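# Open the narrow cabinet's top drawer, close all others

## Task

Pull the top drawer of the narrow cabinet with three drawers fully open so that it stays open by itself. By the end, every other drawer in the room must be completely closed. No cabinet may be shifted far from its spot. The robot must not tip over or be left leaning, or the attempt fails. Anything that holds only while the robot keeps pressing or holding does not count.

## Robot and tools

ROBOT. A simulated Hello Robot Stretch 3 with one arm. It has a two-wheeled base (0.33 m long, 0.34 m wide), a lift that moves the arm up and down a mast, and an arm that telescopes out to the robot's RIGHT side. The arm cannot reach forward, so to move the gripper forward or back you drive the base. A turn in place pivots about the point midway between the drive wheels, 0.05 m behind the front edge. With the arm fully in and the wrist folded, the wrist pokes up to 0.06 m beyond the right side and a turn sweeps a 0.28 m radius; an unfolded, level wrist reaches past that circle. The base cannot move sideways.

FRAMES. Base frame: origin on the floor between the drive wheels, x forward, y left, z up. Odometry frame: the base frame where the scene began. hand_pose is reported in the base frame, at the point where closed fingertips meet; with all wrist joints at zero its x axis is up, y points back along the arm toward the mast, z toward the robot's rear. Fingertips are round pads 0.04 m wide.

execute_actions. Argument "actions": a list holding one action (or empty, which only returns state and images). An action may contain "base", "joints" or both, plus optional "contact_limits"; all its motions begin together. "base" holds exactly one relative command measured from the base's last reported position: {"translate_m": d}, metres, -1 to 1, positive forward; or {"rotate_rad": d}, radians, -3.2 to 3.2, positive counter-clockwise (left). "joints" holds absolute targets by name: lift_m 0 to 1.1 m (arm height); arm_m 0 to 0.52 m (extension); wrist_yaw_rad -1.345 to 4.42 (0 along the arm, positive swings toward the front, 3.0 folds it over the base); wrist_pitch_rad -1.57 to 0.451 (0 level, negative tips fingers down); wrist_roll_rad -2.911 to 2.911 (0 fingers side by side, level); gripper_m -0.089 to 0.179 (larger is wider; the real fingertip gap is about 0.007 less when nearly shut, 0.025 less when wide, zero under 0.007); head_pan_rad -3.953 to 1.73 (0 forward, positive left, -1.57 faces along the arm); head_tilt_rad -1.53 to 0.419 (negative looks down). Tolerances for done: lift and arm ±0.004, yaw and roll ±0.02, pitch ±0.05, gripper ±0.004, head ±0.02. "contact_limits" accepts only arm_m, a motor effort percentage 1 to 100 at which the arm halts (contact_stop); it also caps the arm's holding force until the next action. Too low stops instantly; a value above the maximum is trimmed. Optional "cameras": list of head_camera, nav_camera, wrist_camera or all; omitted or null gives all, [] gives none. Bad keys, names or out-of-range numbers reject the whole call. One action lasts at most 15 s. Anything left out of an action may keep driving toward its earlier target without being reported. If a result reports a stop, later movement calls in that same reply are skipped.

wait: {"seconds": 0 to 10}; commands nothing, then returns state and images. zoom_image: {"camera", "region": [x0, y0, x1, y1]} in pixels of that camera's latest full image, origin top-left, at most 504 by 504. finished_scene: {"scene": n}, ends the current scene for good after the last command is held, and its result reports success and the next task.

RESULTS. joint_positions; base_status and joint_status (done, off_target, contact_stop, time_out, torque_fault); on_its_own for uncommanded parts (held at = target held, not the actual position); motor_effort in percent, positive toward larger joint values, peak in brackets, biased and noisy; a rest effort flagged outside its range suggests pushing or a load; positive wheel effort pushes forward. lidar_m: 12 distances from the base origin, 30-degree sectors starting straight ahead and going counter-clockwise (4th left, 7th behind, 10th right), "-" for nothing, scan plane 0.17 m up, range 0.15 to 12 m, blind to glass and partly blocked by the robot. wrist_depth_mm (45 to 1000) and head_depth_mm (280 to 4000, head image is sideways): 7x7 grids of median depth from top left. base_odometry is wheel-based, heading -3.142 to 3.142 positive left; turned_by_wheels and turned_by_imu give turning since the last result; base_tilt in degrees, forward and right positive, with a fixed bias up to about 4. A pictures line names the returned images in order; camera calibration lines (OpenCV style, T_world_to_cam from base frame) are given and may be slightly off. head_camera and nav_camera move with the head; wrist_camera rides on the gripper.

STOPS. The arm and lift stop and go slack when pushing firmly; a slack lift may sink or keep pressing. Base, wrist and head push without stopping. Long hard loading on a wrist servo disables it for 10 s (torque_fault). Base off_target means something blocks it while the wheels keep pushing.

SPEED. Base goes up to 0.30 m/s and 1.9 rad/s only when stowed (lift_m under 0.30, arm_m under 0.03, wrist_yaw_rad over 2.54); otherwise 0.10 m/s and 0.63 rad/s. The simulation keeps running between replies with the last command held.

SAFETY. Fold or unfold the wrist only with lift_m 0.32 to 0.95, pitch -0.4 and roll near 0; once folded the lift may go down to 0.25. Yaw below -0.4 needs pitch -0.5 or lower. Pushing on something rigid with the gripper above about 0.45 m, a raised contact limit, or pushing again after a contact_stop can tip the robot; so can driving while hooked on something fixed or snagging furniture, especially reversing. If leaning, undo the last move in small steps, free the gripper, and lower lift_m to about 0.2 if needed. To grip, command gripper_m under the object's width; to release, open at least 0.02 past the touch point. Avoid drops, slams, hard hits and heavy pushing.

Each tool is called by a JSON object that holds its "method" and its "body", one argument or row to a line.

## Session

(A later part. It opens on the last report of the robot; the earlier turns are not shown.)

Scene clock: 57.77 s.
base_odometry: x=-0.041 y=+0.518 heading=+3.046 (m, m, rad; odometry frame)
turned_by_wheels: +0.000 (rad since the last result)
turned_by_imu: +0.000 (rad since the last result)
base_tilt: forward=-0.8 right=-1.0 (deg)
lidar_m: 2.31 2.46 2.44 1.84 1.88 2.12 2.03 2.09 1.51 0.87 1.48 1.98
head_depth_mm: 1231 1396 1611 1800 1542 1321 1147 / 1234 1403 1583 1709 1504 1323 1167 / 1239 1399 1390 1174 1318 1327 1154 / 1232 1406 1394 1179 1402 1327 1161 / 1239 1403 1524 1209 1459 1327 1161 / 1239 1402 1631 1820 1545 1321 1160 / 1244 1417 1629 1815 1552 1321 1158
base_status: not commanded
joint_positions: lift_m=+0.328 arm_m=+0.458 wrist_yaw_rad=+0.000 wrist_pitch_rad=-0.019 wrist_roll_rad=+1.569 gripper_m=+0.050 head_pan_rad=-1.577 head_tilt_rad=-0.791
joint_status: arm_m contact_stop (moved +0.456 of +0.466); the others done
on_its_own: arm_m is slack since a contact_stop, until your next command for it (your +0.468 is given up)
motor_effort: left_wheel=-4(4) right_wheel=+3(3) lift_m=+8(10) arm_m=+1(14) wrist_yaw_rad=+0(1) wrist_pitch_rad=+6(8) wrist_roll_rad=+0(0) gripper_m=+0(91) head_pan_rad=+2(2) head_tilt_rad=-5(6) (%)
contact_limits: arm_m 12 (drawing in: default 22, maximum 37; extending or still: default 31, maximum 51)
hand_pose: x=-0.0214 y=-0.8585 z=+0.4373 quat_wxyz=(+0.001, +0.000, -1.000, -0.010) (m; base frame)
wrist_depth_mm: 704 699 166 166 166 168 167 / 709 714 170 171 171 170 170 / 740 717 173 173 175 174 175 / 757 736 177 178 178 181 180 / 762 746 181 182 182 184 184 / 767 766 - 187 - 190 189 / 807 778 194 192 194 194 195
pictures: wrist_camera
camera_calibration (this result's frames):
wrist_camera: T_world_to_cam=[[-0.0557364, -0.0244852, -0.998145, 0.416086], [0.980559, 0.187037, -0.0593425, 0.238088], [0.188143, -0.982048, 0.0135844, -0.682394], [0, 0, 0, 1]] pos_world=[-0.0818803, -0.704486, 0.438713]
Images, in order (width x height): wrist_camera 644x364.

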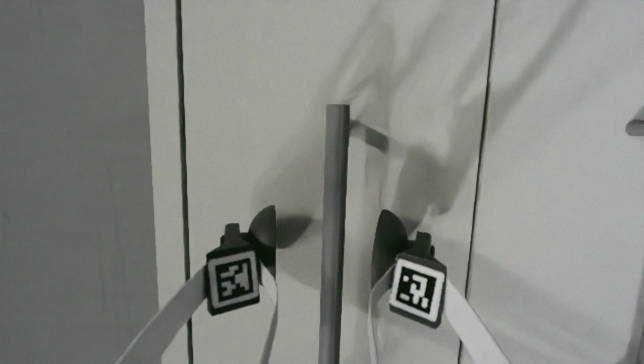

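{"method": "execute_actions", "body": {
  "actions": [
    {"joints":{"gripper_m":-0.07}}
  ],
  "cameras": ["wrist_camera"]
}}

{"method": "execute_actions", "body": {
  "actions": [
    {"joints":{"arm_m":0.41},"contact_limits":{"arm_m":22}}
  ],
  "cameras": ["head_camera","wrist_camera"]
}}

Scene clock: 62.03 s.
base_odometry: x=-0.041 y=+0.518 heading=+3.046 (m, m, rad; odometry frame)
turned_by_wheels: +0.000 (rad since the last result)
turned_by_imu: +0.000 (rad since the last result)
base_tilt: forward=-0.8 right=-0.9 (deg)
lidar_m: 2.30 2.47 2.44 1.85 1.89 2.12 2.03 2.09 1.50 0.87 1.48 1.98
head_depth_mm: 1233 1401 1607 1787 1543 1321 1155 / 1234 1402 1547 1236 1502 1318 1161 / 1233 1406 1389 1173 1311 1319 1150 / 1235 1406 1392 1179 1407 1327 1154 / 1238 1407 1521 1209 1462 1322 1151 / 1243 1416 1636 1806 1546 1319 1162 / 1240 1412 1637 1806 1551 1324 1160
base_status: not commanded
joint_positions: lift_m=+0.328 arm_m=+0.455 wrist_yaw_rad=+0.001 wrist_pitch_rad=-0.023 wrist_roll_rad=+1.569 gripper_m=-0.068 head_pan_rad=-1.577 head_tilt_rad=-0.791
joint_status: all done
on_its_own: arm_m is slack since a contact_stop, until your next command for it (your +0.468 is given up)
motor_effort: left_wheel=+0(4) right_wheel=+0(3) lift_m=+10(11) arm_m=+0(2) wrist_yaw_rad=-1(1) wrist_pitch_rad=+8(11) wrist_roll_rad=+0(0) gripper_m=-35(100) head_pan_rad=+2(3) head_tilt_rad=-5(6) (%)
hand_pose: x=-0.0212 y=-0.8553 z=+0.4363 quat_wxyz=(+0.001, +0.000, -1.000, -0.012) (m; base frame)
wrist_depth_mm: 705 693 166 167 167 169 170 / 723 699 171 171 172 174 174 / 736 719 175 174 176 178 179 / 745 725 178 178 181 183 183 / 764 774 184 148 185 188 188 / 795 763 186 151 189 192 192 / 780 776 193 193 192 198 198
pictures: wrist_camera
camera_calibration (this result's frames):
wrist_camera: T_world_to_cam=[[-0.0553322, -0.0209721, -0.998248, 0.418226], [0.980452, 0.187926, -0.0582939, 0.237552], [0.18882, -0.981959, 0.0101638, -0.677678], [0, 0, 0, 1]] pos_world=[-0.0818082, -0.701324, 0.438229]
Images, in order (width x height): wrist_camera 644x364.

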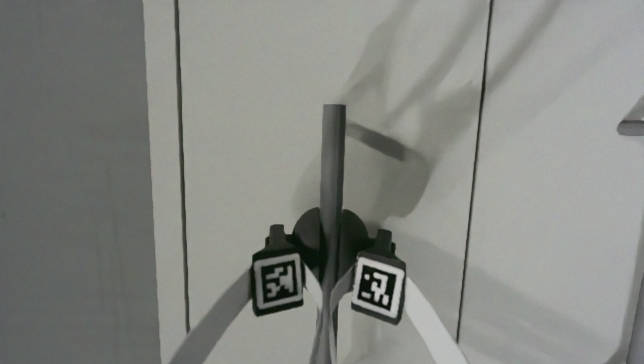

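Scene clock: 63.43 s.
base_odometry: x=-0.041 y=+0.518 heading=+3.046 (m, m, rad; odometry frame)
turned_by_wheels: +0.000 (rad since the last result)
turned_by_imu: +0.000 (rad since the last result)
base_tilt: forward=-0.8 right=-1.1 (deg)
lidar_m: 2.31 2.47 2.44 1.85 1.89 2.12 2.03 2.09 1.51 0.87 1.48 1.98
head_depth_mm: 1233 1393 1614 1799 1542 1320 1153 / 1233 1402 1579 1251 1496 1324 1154 / 1240 1400 1386 1171 1319 1295 1156 / 1237 1397 1391 1176 1384 1326 1158 / 1240 1405 1526 1175 1454 1325 1156 / 1236 1415 1627 1819 1542 1329 1160 / 1244 1409 1637 1821 1552 1333 1158
base_status: not commanded
joint_positions: lift_m=+0.328 arm_m=+0.411 wrist_yaw_rad=-0.003 wrist_pitch_rad=-0.023 wrist_roll_rad=+1.569 gripper_m=-0.061 head_pan_rad=-1.577 head_tilt_rad=-0.791
joint_status: all done
on_its_own: gripper_m is held at -0.063, not at your -0.070, by its stall guard, which is still easing
motor_effort: left_wheel=-1(2) right_wheel=+1(1) lift_m=+10(10) arm_m=-8(11) wrist_yaw_rad=+4(2) wrist_pitch_rad=+8(8) wrist_roll_rad=+0(0) gripper_m=-31(35) head_pan_rad=+3(2) head_tilt_rad=-5(6) (%)
contact_limits: arm_m 22 (drawing in: default 22, maximum 37; extending or still: default 31, maximum 51)
hand_pose: x=-0.0221 y=-0.8113 z=+0.4362 quat_wxyz=(+0.001, -0.002, -1.000, -0.012) (m; base frame)
wrist_depth_mm: 722 724 167 167 167 213 215 / 764 746 171 172 173 217 217 / 774 761 175 174 175 224 221 / 818 804 178 180 181 226 228 / 785 837 183 149 184 232 232 / 818 833 187 152 189 239 239 / 858 873 194 193 196 244 244
pictures: head_camera (sideways: a quarter turn clockwise sets it upright), wrist_camera
camera_calibration (this result's frames):
head_camera: T_world_to_cam=[[-0.00648813, 0.681879, -0.731436, 0.971807], [0.999543, 0.0260307, 0.0154007, -0.0207152], [0.0295412, -0.731002, -0.681736, 0.83993], [0, 0, 0, 1]] pos_world=[0.00219835, -0.048125, 1.28374]
wrist_camera: T_world_to_cam=[[-0.0554062, -0.0203402, -0.998257, 0.4195], [0.981116, 0.184452, -0.0582131, 0.227347], [0.185314, -0.982631, 0.00973633, -0.634813], [0, 0, 0, 1]] pos_world=[-0.0821708, -0.657188, 0.438184]
Images, in order (width x height): head_camera 896x504, wrist_camera 644x364.

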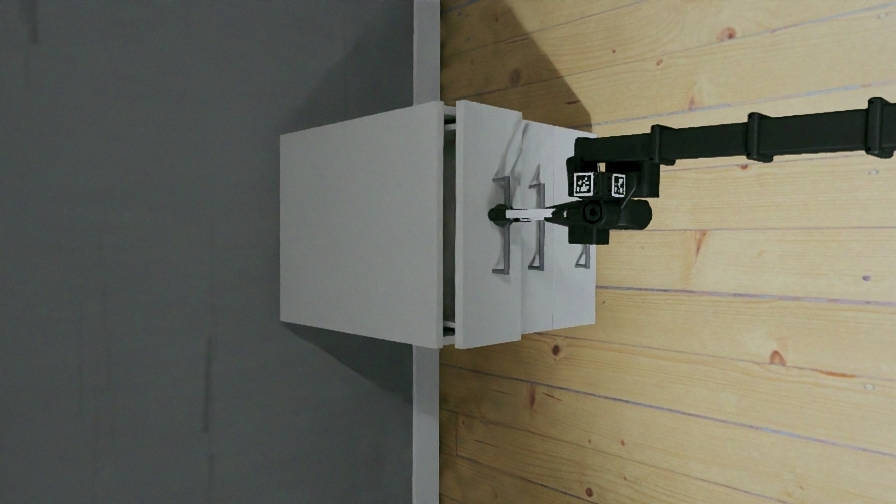

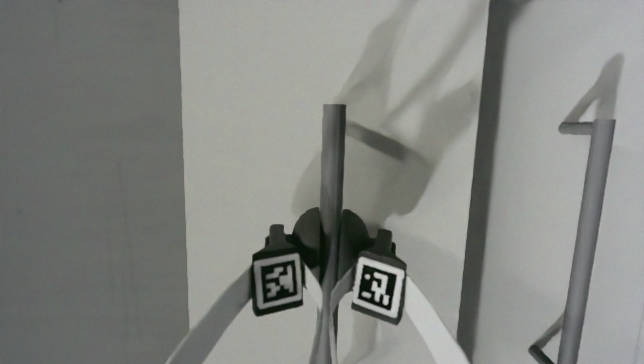

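{"method": "execute_actions", "body": {
  "actions": [
    {"joints":{"arm_m":0.03,"gripper_m":-0.065},"contact_limits":{"arm_m":14}}
  ],
  "cameras": ["head_camera","wrist_camera"]
}}

Scene clock: 68.60 s.
base_odometry: x=-0.041 y=+0.518 heading=+3.046 (m, m, rad; odometry frame)
turned_by_wheels: +0.000 (rad since the last result)
turned_by_imu: +0.000 (rad since the last result)
base_tilt: forward=-0.7 right=-1.1 (deg)
lidar_m: 2.30 2.46 2.44 1.85 1.89 2.12 2.03 2.09 1.50 0.87 1.48 1.98
head_depth_mm: 1229 1395 1621 1801 1540 1318 1153 / 1234 1397 1550 1706 1112 1267 1153 / 1235 1402 1390 1175 1096 1270 1169 / 1240 1409 1385 1175 1097 1267 1181 / 1234 1406 1518 1178 1100 1271 1159 / 1242 1405 1634 1817 1554 1325 1151 / 1245 1413 1628 1816 1552 1333 1160
base_status: not commanded
joint_positions: lift_m=+0.328 arm_m=+0.030 wrist_yaw_rad=-0.001 wrist_pitch_rad=-0.025 wrist_roll_rad=+1.569 gripper_m=-0.054 head_pan_rad=-1.577 head_tilt_rad=-0.791
joint_status: gripper_m off_target (ended at -0.054, target -0.065); the others done
on_its_own: gripper_m is held at -0.055, not at your -0.065, by its stall guard, which is not easing now
motor_effort: left_wheel=-2(9) right_wheel=+1(10) lift_m=+11(10) arm_m=-4(11) wrist_yaw_rad=+2(36) wrist_pitch_rad=+9(9) wrist_roll_rad=+0(0) gripper_m=-23(81) head_pan_rad=+2(3) head_tilt_rad=-5(4) (%)
contact_limits: arm_m 14 (drawing in: default 22, maximum 37; extending or still: default 31, maximum 51)
hand_pose: x=-0.0217 y=-0.4310 z=+0.4356 quat_wxyz=(+0.001, -0.001, -1.000, -0.013) (m; base frame)
wrist_depth_mm: - - 243 239 242 741 529 / - - 247 245 247 587 524 / - - 253 250 254 588 523 / - - 258 258 262 608 517 / - - 270 264 269 637 519 / - - - - 642 671 516 / - - 281 279 285 764 507
pictures: head_camera (sideways: a quarter turn clockwise sets it upright), wrist_camera
camera_calibration (this result's frames):
head_camera: T_world_to_cam=[[-0.00648959, 0.681879, -0.731436, 0.971807], [0.999542, 0.0260329, 0.0154007, -0.0207152], [0.0295428, -0.731001, -0.681736, 0.839931], [0, 0, 0, 1]] pos_world=[0.00219845, -0.048125, 1.28374]
wrist_camera: T_world_to_cam=[[-0.0553634, -0.0181584, -0.998301, 0.427639], [0.980804, 0.186237, -0.0577806, 0.157306], [0.18697, -0.982337, 0.00749905, -0.259994], [0, 0, 0, 1]] pos_world=[-0.0819995, -0.276933, 0.437952]
Images, in order (width x height): head_camera 896x504, wrist_camera 644x364.

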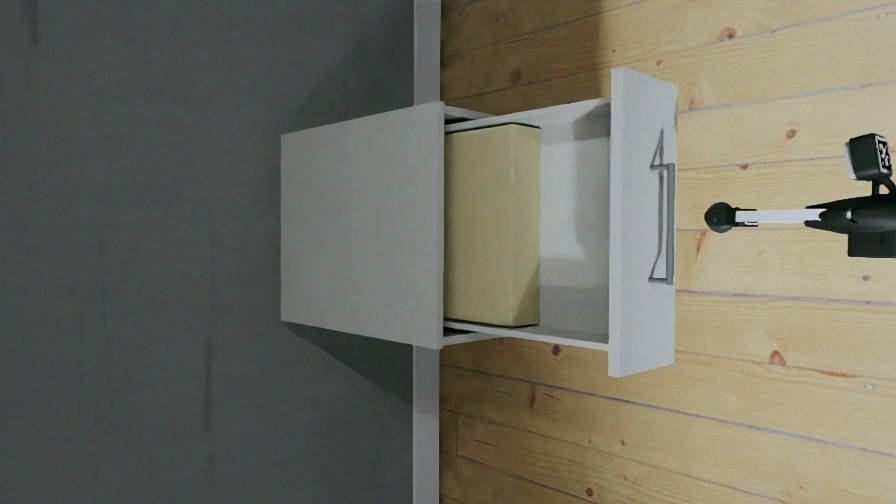

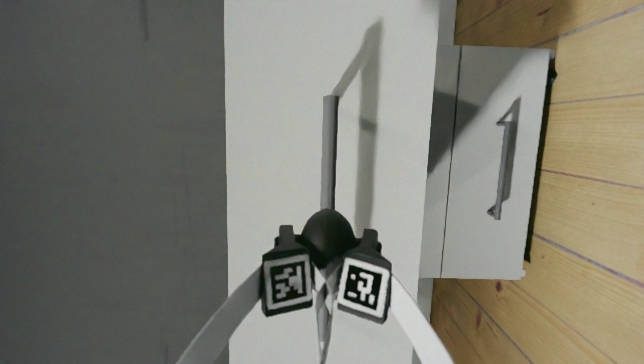

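{"method": "execute_actions", "body": {
  "actions": [
    {"joints":{"gripper_m":0.05}}
  ],
  "cameras": []
}}

{"method": "execute_actions", "body": {
  "actions": [
    {"joints":{"arm_m":0.107}}
  ],
  "cameras": []
}}

{"method": "execute_actions", "body": {
  "actions": [
    {"joints":{"gripper_m":-0.07}}
  ],
  "cameras": []
}}

{"method": "execute_actions", "body": {
  "actions": [
    {"joints":{"arm_m":0.085},"contact_limits":{"arm_m":11}}
  ],
  "cameras": ["head_camera","wrist_camera"]
}}

Scene clock: 74.53 s.
base_odometry: x=-0.041 y=+0.518 heading=+3.046 (m, m, rad; odometry frame)
turned_by_wheels: +0.000 (rad since the last result)
turned_by_imu: +0.000 (rad since the last result)
base_tilt: forward=-0.8 right=-1.1 (deg)
lidar_m: 2.31 2.47 2.43 1.85 1.88 2.12 2.02 2.09 1.51 0.87 1.48 1.97
head_depth_mm: 1234 1401 1614 1796 1544 1314 1146 / 1237 1397 1554 1719 1108 1265 1149 / 1242 1402 1389 1174 1096 1263 1175 / 1243 1405 1394 1183 1095 1270 1175 / 1242 1410 1525 1179 1100 1275 1158 / 1240 1412 1627 1825 1548 1321 1163 / 1246 1413 1635 1806 1554 1326 1160
base_status: not commanded
joint_positions: lift_m=+0.328 arm_m=+0.030 wrist_yaw_rad=-0.001 wrist_pitch_rad=-0.025 wrist_roll_rad=+1.569 gripper_m=+0.050 head_pan_rad=-1.577 head_tilt_rad=-0.791
joint_status: all done
motor_effort: left_wheel=-2(2) right_wheel=+1(2) lift_m=+10(10) arm_m=-5(4) wrist_yaw_rad=+1(1) wrist_pitch_rad=+9(9) wrist_roll_rad=+0(0) gripper_m=+0(92) head_pan_rad=+3(3) head_tilt_rad=-5(5) (%)
hand_pose: x=-0.0217 y=-0.4310 z=+0.4356 quat_wxyz=(+0.001, -0.001, -1.000, -0.013) (m; base frame)
wrist_depth_mm: - - 244 238 241 736 539 / - - 249 245 248 586 526 / - - 254 252 256 613 536 / - - 260 260 261 616 527 / - - - 265 618 635 522 / - - - 274 - 661 517 / - - 281 280 - 688 519
pictures: none
No camera images: the call's "cameras" was empty. Leave "cameras" out to get every camera's image.

Scene clock: 76.30 s.
base_odometry: x=-0.041 y=+0.518 heading=+3.046 (m, m, rad; odometry frame)
turned_by_wheels: +0.000 (rad since the last result)
turned_by_imu: +0.000 (rad since the last result)
base_tilt: forward=-0.7 right=-1.1 (deg)
lidar_m: 2.32 2.47 2.44 1.85 1.89 2.12 2.02 2.08 1.51 0.87 1.48 1.98
head_depth_mm: 1230 1396 1613 1799 1538 1317 1155 / 1237 1396 1552 1696 1108 1266 1177 / 1234 1407 1377 1174 1097 1267 - / 1233 1402 1387 1173 1100 1270 1135 / 1238 1410 1522 1180 1102 1270 1156 / 1241 1410 1630 1818 1549 1326 1160 / 1244 1407 1635 1813 1553 1327 1159
base_status: not commanded
joint_positions: lift_m=+0.328 arm_m=+0.107 wrist_yaw_rad=-0.001 wrist_pitch_rad=-0.025 wrist_roll_rad=+1.569 gripper_m=+0.050 head_pan_rad=-1.577 head_tilt_rad=-0.791
joint_status: all done
motor_effort: left_wheel=-2(2) right_wheel=+1(2) lift_m=+11(10) arm_m=+5(5) wrist_yaw_rad=+1(1) wrist_pitch_rad=+9(9) wrist_roll_rad=+0(0) gripper_m=+0(1) head_pan_rad=+2(2) head_tilt_rad=-5(4) (%)
hand_pose: x=-0.0216 y=-0.5071 z=+0.4357 quat_wxyz=(+0.001, +0.000, -1.000, -0.013) (m; base frame)
wrist_depth_mm: - - 169 168 169 507 521 / - - 172 172 174 495 506 / - - 177 177 177 523 519 / - - 182 182 183 530 518 / - - 185 185 186 555 523 / - - - 190 - 566 505 / - - 197 195 197 724 511
pictures: none
No camera images: the call's "cameras" was empty. Leave "cameras" out to get every camera's image.

Scene clock: 78.00 s.
base_odometry: x=-0.041 y=+0.518 heading=+3.046 (m, m, rad; odometry frame)
turned_by_wheels: +0.000 (rad since the last result)
turned_by_imu: +0.000 (rad since the last result)
base_tilt: forward=-0.8 right=-1.0 (deg)
lidar_m: 2.31 2.47 2.44 1.85 1.88 2.12 2.03 2.08 1.50 0.87 1.48 1.98
head_depth_mm: 1236 1394 1620 1796 1537 1315 1153 / 1232 1400 1547 1704 1108 1261 1174 / 1236 1401 1390 1173 1096 1264 - / 1236 1402 1392 1177 1097 1268 1134 / 1243 1401 1525 1179 1099 1269 1154 / 1235 1409 1627 1796 1545 1319 1154 / 1240 1411 1641 1817 1558 1326 1154
base_status: not commanded
joint_positions: lift_m=+0.328 arm_m=+0.107 wrist_yaw_rad=+0.000 wrist_pitch_rad=-0.027 wrist_roll_rad=+1.569 gripper_m=-0.068 head_pan_rad=-1.577 head_tilt_rad=-0.791
joint_status: all done
motor_effort: left_wheel=-2(3) right_wheel=+1(1) lift_m=+10(10) arm_m=-1(5) wrist_yaw_rad=+0(3) wrist_pitch_rad=+9(10) wrist_roll_rad=+0(0) gripper_m=-35(100) head_pan_rad=+2(3) head_tilt_rad=-5(4) (%)
hand_pose: x=-0.0214 y=-0.5075 z=+0.4351 quat_wxyz=(+0.001, +0.000, -1.000, -0.014) (m; base frame)
wrist_depth_mm: - - 167 169 169 497 513 / - - 171 173 173 511 517 / - - 177 177 176 522 517 / - - 180 180 181 531 524 / - - 185 149 186 536 521 / - - 188 153 191 564 509 / - - 195 196 197 751 515
pictures: none
No camera images: the call's "cameras" was empty. Leave "cameras" out to get every camera's image.

Scene clock: 78.53 s.
base_odometry: x=-0.041 y=+0.518 heading=+3.046 (m, m, rad; odometry frame)
turned_by_wheels: +0.000 (rad since the last result)
turned_by_imu: +0.000 (rad since the last result)
base_tilt: forward=-0.7 right=-1.0 (deg)
lidar_m: 2.31 2.47 2.44 1.84 1.88 2.13 2.03 2.09 1.51 0.87 1.48 1.98
head_depth_mm: 1231 1400 1610 1799 1548 1318 1147 / 1229 1400 1556 1708 1108 1265 1173 / 1240 1402 1385 1173 1098 1268 - / 1238 1398 1393 1177 1099 1261 1135 / 1235 1404 1522 1185 1099 1272 1155 / 1249 1405 1624 1821 1549 1327 1152 / 1248 1419 1639 1805 1553 1326 1156
base_status: not commanded
joint_positions: lift_m=+0.328 arm_m=+0.107 wrist_yaw_rad=+0.000 wrist_pitch_rad=-0.027 wrist_roll_rad=+1.569 gripper_m=-0.065 head_pan_rad=-1.577 head_tilt_rad=-0.791
joint_status: arm_m contact_stop (moved +0.000 of -0.022)
on_its_own: arm_m is slack since a contact_stop, until your next command for it (your +0.085 is given up)
motor_effort: left_wheel=-1(2) right_wheel=+0(1) lift_m=+10(10) arm_m=-1(13) wrist_yaw_rad=+1(0) wrist_pitch_rad=+9(9) wrist_roll_rad=+0(0) gripper_m=-31(36) head_pan_rad=+3(3) head_tilt_rad=-5(5) (%)
contact_limits: arm_m 11 (drawing in: default 22, maximum 37; extending or still: default 31, maximum 51)
hand_pose: x=-0.0213 y=-0.5077 z=+0.4351 quat_wxyz=(+0.001, +0.000, -1.000, -0.014) (m; base frame)
wrist_depth_mm: - - 167 168 169 502 515 / - - 172 172 174 509 516 / - - 175 177 177 523 527 / - - 180 180 181 531 511 / - - 184 150 186 544 517 / - - 187 153 191 572 516 / - - 194 195 197 753 500
pictures: head_camera (sideways: a quarter turn clockwise sets it upright), wrist_camera
camera_calibration (this result's frames):
head_camera: T_world_to_cam=[[-0.00648967, 0.681879, -0.731436, 0.971806], [0.999542, 0.026033, 0.0154007, -0.0207152], [0.0295429, -0.731001, -0.681736, 0.839931], [0, 0, 0, 1]] pos_world=[0.00219846, -0.048125, 1.28374]
wrist_camera: T_world_to_cam=[[-0.0553443, -0.0161733, -0.998336, 0.426763], [0.980539, 0.187747, -0.0573992, 0.171797], [0.188363, -0.982084, 0.00546787, -0.334351], [0, 0, 0, 1]] pos_world=[-0.0818555, -0.353713, 0.437742]
Images, in order (width x height): head_camera 896x504, wrist_camera 644x364.

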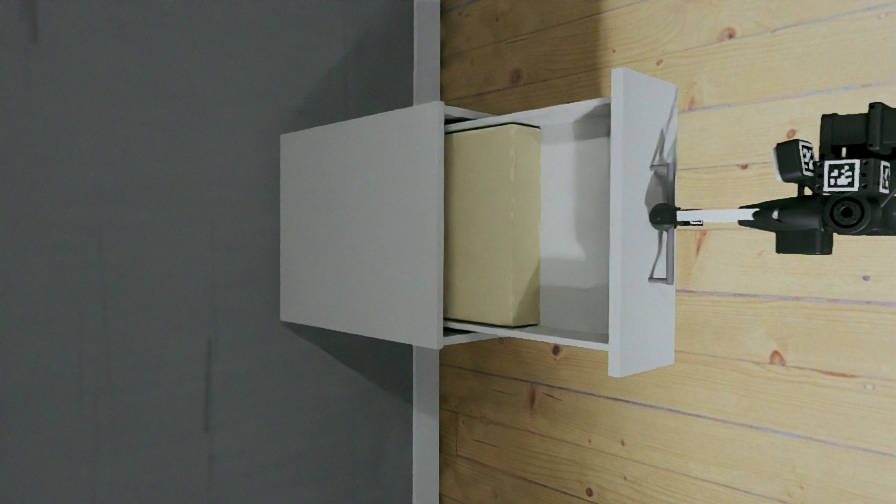

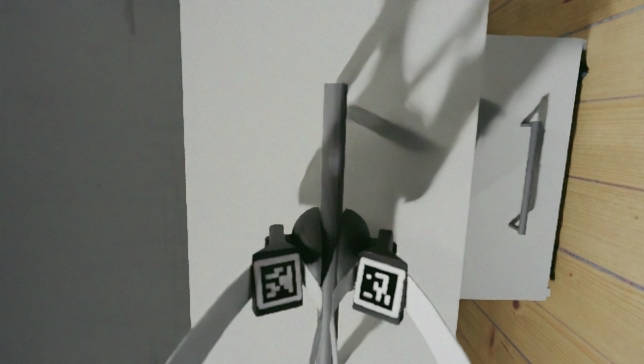

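At the stop. Release and check the dark cabinet.

{"method": "execute_actions", "body": {
  "actions": [
    {"joints":{"gripper_m":0.05,"head_pan_rad":0.3,"head_tilt_rad":-0.4}}
  ],
  "cameras": ["head_camera"]
}}

{"method": "execute_actions", "body": {
  "actions": [
    {"joints":{"arm_m":0.02}}
  ],
  "cameras": ["wrist_camera"]
}}

Scene clock: 84.87 s.
base_odometry: x=-0.041 y=+0.518 heading=+3.046 (m, m, rad; odometry frame)
turned_by_wheels: +0.000 (rad since the last result)
turned_by_imu: +0.000 (rad since the last result)
base_tilt: forward=-0.7 right=-1.0 (deg)
lidar_m: 2.31 2.47 2.43 1.84 1.88 2.13 2.03 2.08 1.51 0.87 1.48 1.97
head_depth_mm: 2266 2412 2497 2723 2356 1782 1432 / 2326 2482 2579 2781 2378 1790 1428 / 2379 2554 2731 2914 2355 1785 1430 / 2474 2642 2837 2990 2348 1767 1434 / 2534 2719 2945 3074 2358 1787 1423 / 2621 2792 2927 2709 2355 1766 1432 / 2720 2929 3016 2523 2354 1773 1432
base_status: not commanded
joint_positions: lift_m=+0.328 arm_m=+0.107 wrist_yaw_rad=-0.001 wrist_pitch_rad=-0.026 wrist_roll_rad=+1.569 gripper_m=+0.050 head_pan_rad=+0.293 head_tilt_rad=-0.409
joint_status: all done
on_its_own: arm_m is slack since a contact_stop, until your next command for it (your +0.085 is given up)
motor_effort: left_wheel=-1(1) right_wheel=+1(1) lift_m=+10(10) arm_m=+0(0) wrist_yaw_rad=+1(1) wrist_pitch_rad=+9(10) wrist_roll_rad=+0(0) gripper_m=+2(92) head_pan_rad=+3(36) head_tilt_rad=+4(32) (%)
hand_pose: x=-0.0216 y=-0.5079 z=+0.4355 quat_wxyz=(+0.001, +0.000, -1.000, -0.013) (m; base frame)
wrist_depth_mm: - - 168 169 168 503 532 / - - 173 172 174 507 511 / - - 177 176 178 518 525 / - - 180 181 181 536 525 / - - 185 185 186 554 519 / - - - 190 - 559 511 / - - 195 195 196 724 515
pictures: head_camera (sideways: a quarter turn clockwise sets it upright)
camera_calibration (this result's frames):
head_camera: T_world_to_cam=[[-0.34114, -0.113914, -0.933085, 1.23679], [-0.322414, 0.946596, 0.00231274, 0.0043834], [0.882991, 0.301628, -0.359649, 0.415665], [0, 0, 0, 1]] pos_world=[0.0563038, 0.0113618, 1.30351]
Images, in order (width x height): head_camera 896x504.

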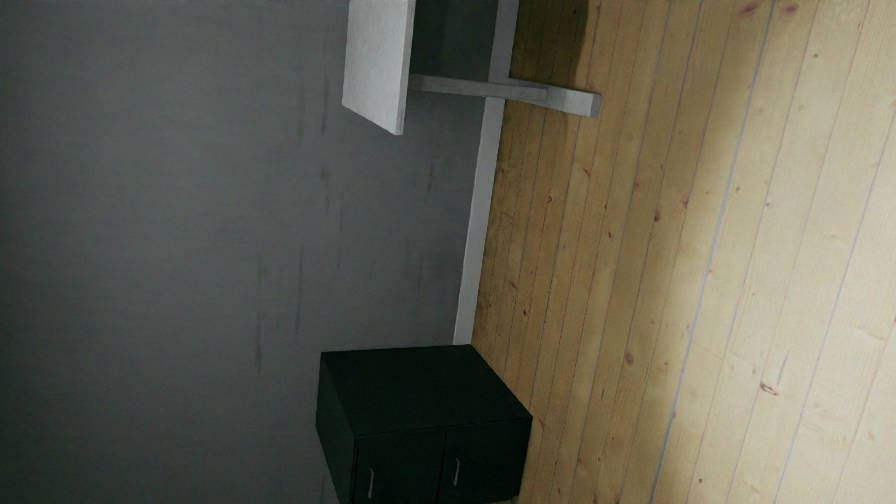

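Scene clock: 86.73 s.
base_odometry: x=-0.041 y=+0.518 heading=+3.046 (m, m, rad; odometry frame)
turned_by_wheels: +0.000 (rad since the last result)
turned_by_imu: +0.000 (rad since the last result)
base_tilt: forward=-0.8 right=-1.1 (deg)
lidar_m: 2.31 2.46 2.44 1.85 1.88 2.12 2.03 2.09 1.50 0.87 1.48 1.99
head_depth_mm: 2273 2406 2490 2723 2375 1791 1433 / 2341 2451 2586 2827 2361 1775 1430 / 2403 2549 2708 2905 2349 1800 1435 / 2477 2655 2812 3003 2360 1779 1428 / 2550 2709 2939 3032 2363 1777 1430 / 2638 2818 2944 2692 2356 1770 1421 / 2732 2917 3010 2542 2337 1779 1421
base_status: not commanded
joint_positions: lift_m=+0.328 arm_m=+0.020 wrist_yaw_rad=-0.001 wrist_pitch_rad=-0.025 wrist_roll_rad=+1.569 gripper_m=+0.050 head_pan_rad=+0.293 head_tilt_rad=-0.409
joint_status: all done
motor_effort: left_wheel=-1(1) right_wheel=+0(1) lift_m=+10(9) arm_m=-5(5) wrist_yaw_rad=+1(2) wrist_pitch_rad=+8(9) wrist_roll_rad=+0(0) gripper_m=+1(0) head_pan_rad=+2(3) head_tilt_rad=+6(6) (%)
hand_pose: x=-0.0216 y=-0.4210 z=+0.4357 quat_wxyz=(+0.001, +0.000, -1.000, -0.013) (m; base frame)
wrist_depth_mm: - - 251 251 253 788 522 / - - 258 256 257 600 525 / - - 268 264 265 619 516 / - - - 272 271 628 518 / - - - 276 637 636 526 / - - - 282 - 664 526 / - - - 288 - 728 507
pictures: wrist_camera
camera_calibration (this result's frames):
wrist_camera: T_world_to_cam=[[-0.0553538, -0.0185781, -0.998294, 0.427748], [0.9807, 0.186765, -0.0578539, 0.155563], [0.187521, -0.982229, 0.00788138, -0.25032], [0, 0, 0, 1]] pos_world=[-0.0819426, -0.266978, 0.437991]
Images, in order (width x height): wrist_camera 644x364.

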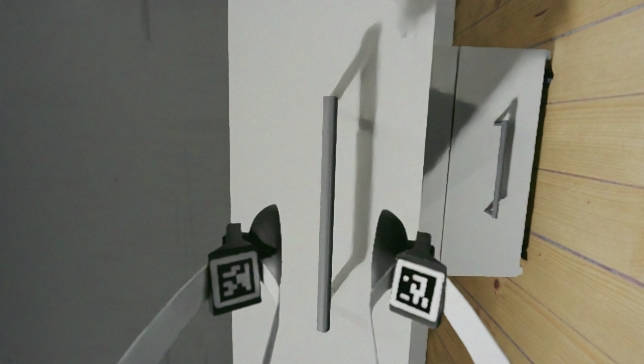

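{"method": "finished_scene", "body": {
  "scene": 1
}}

The scene is finished: the task was done.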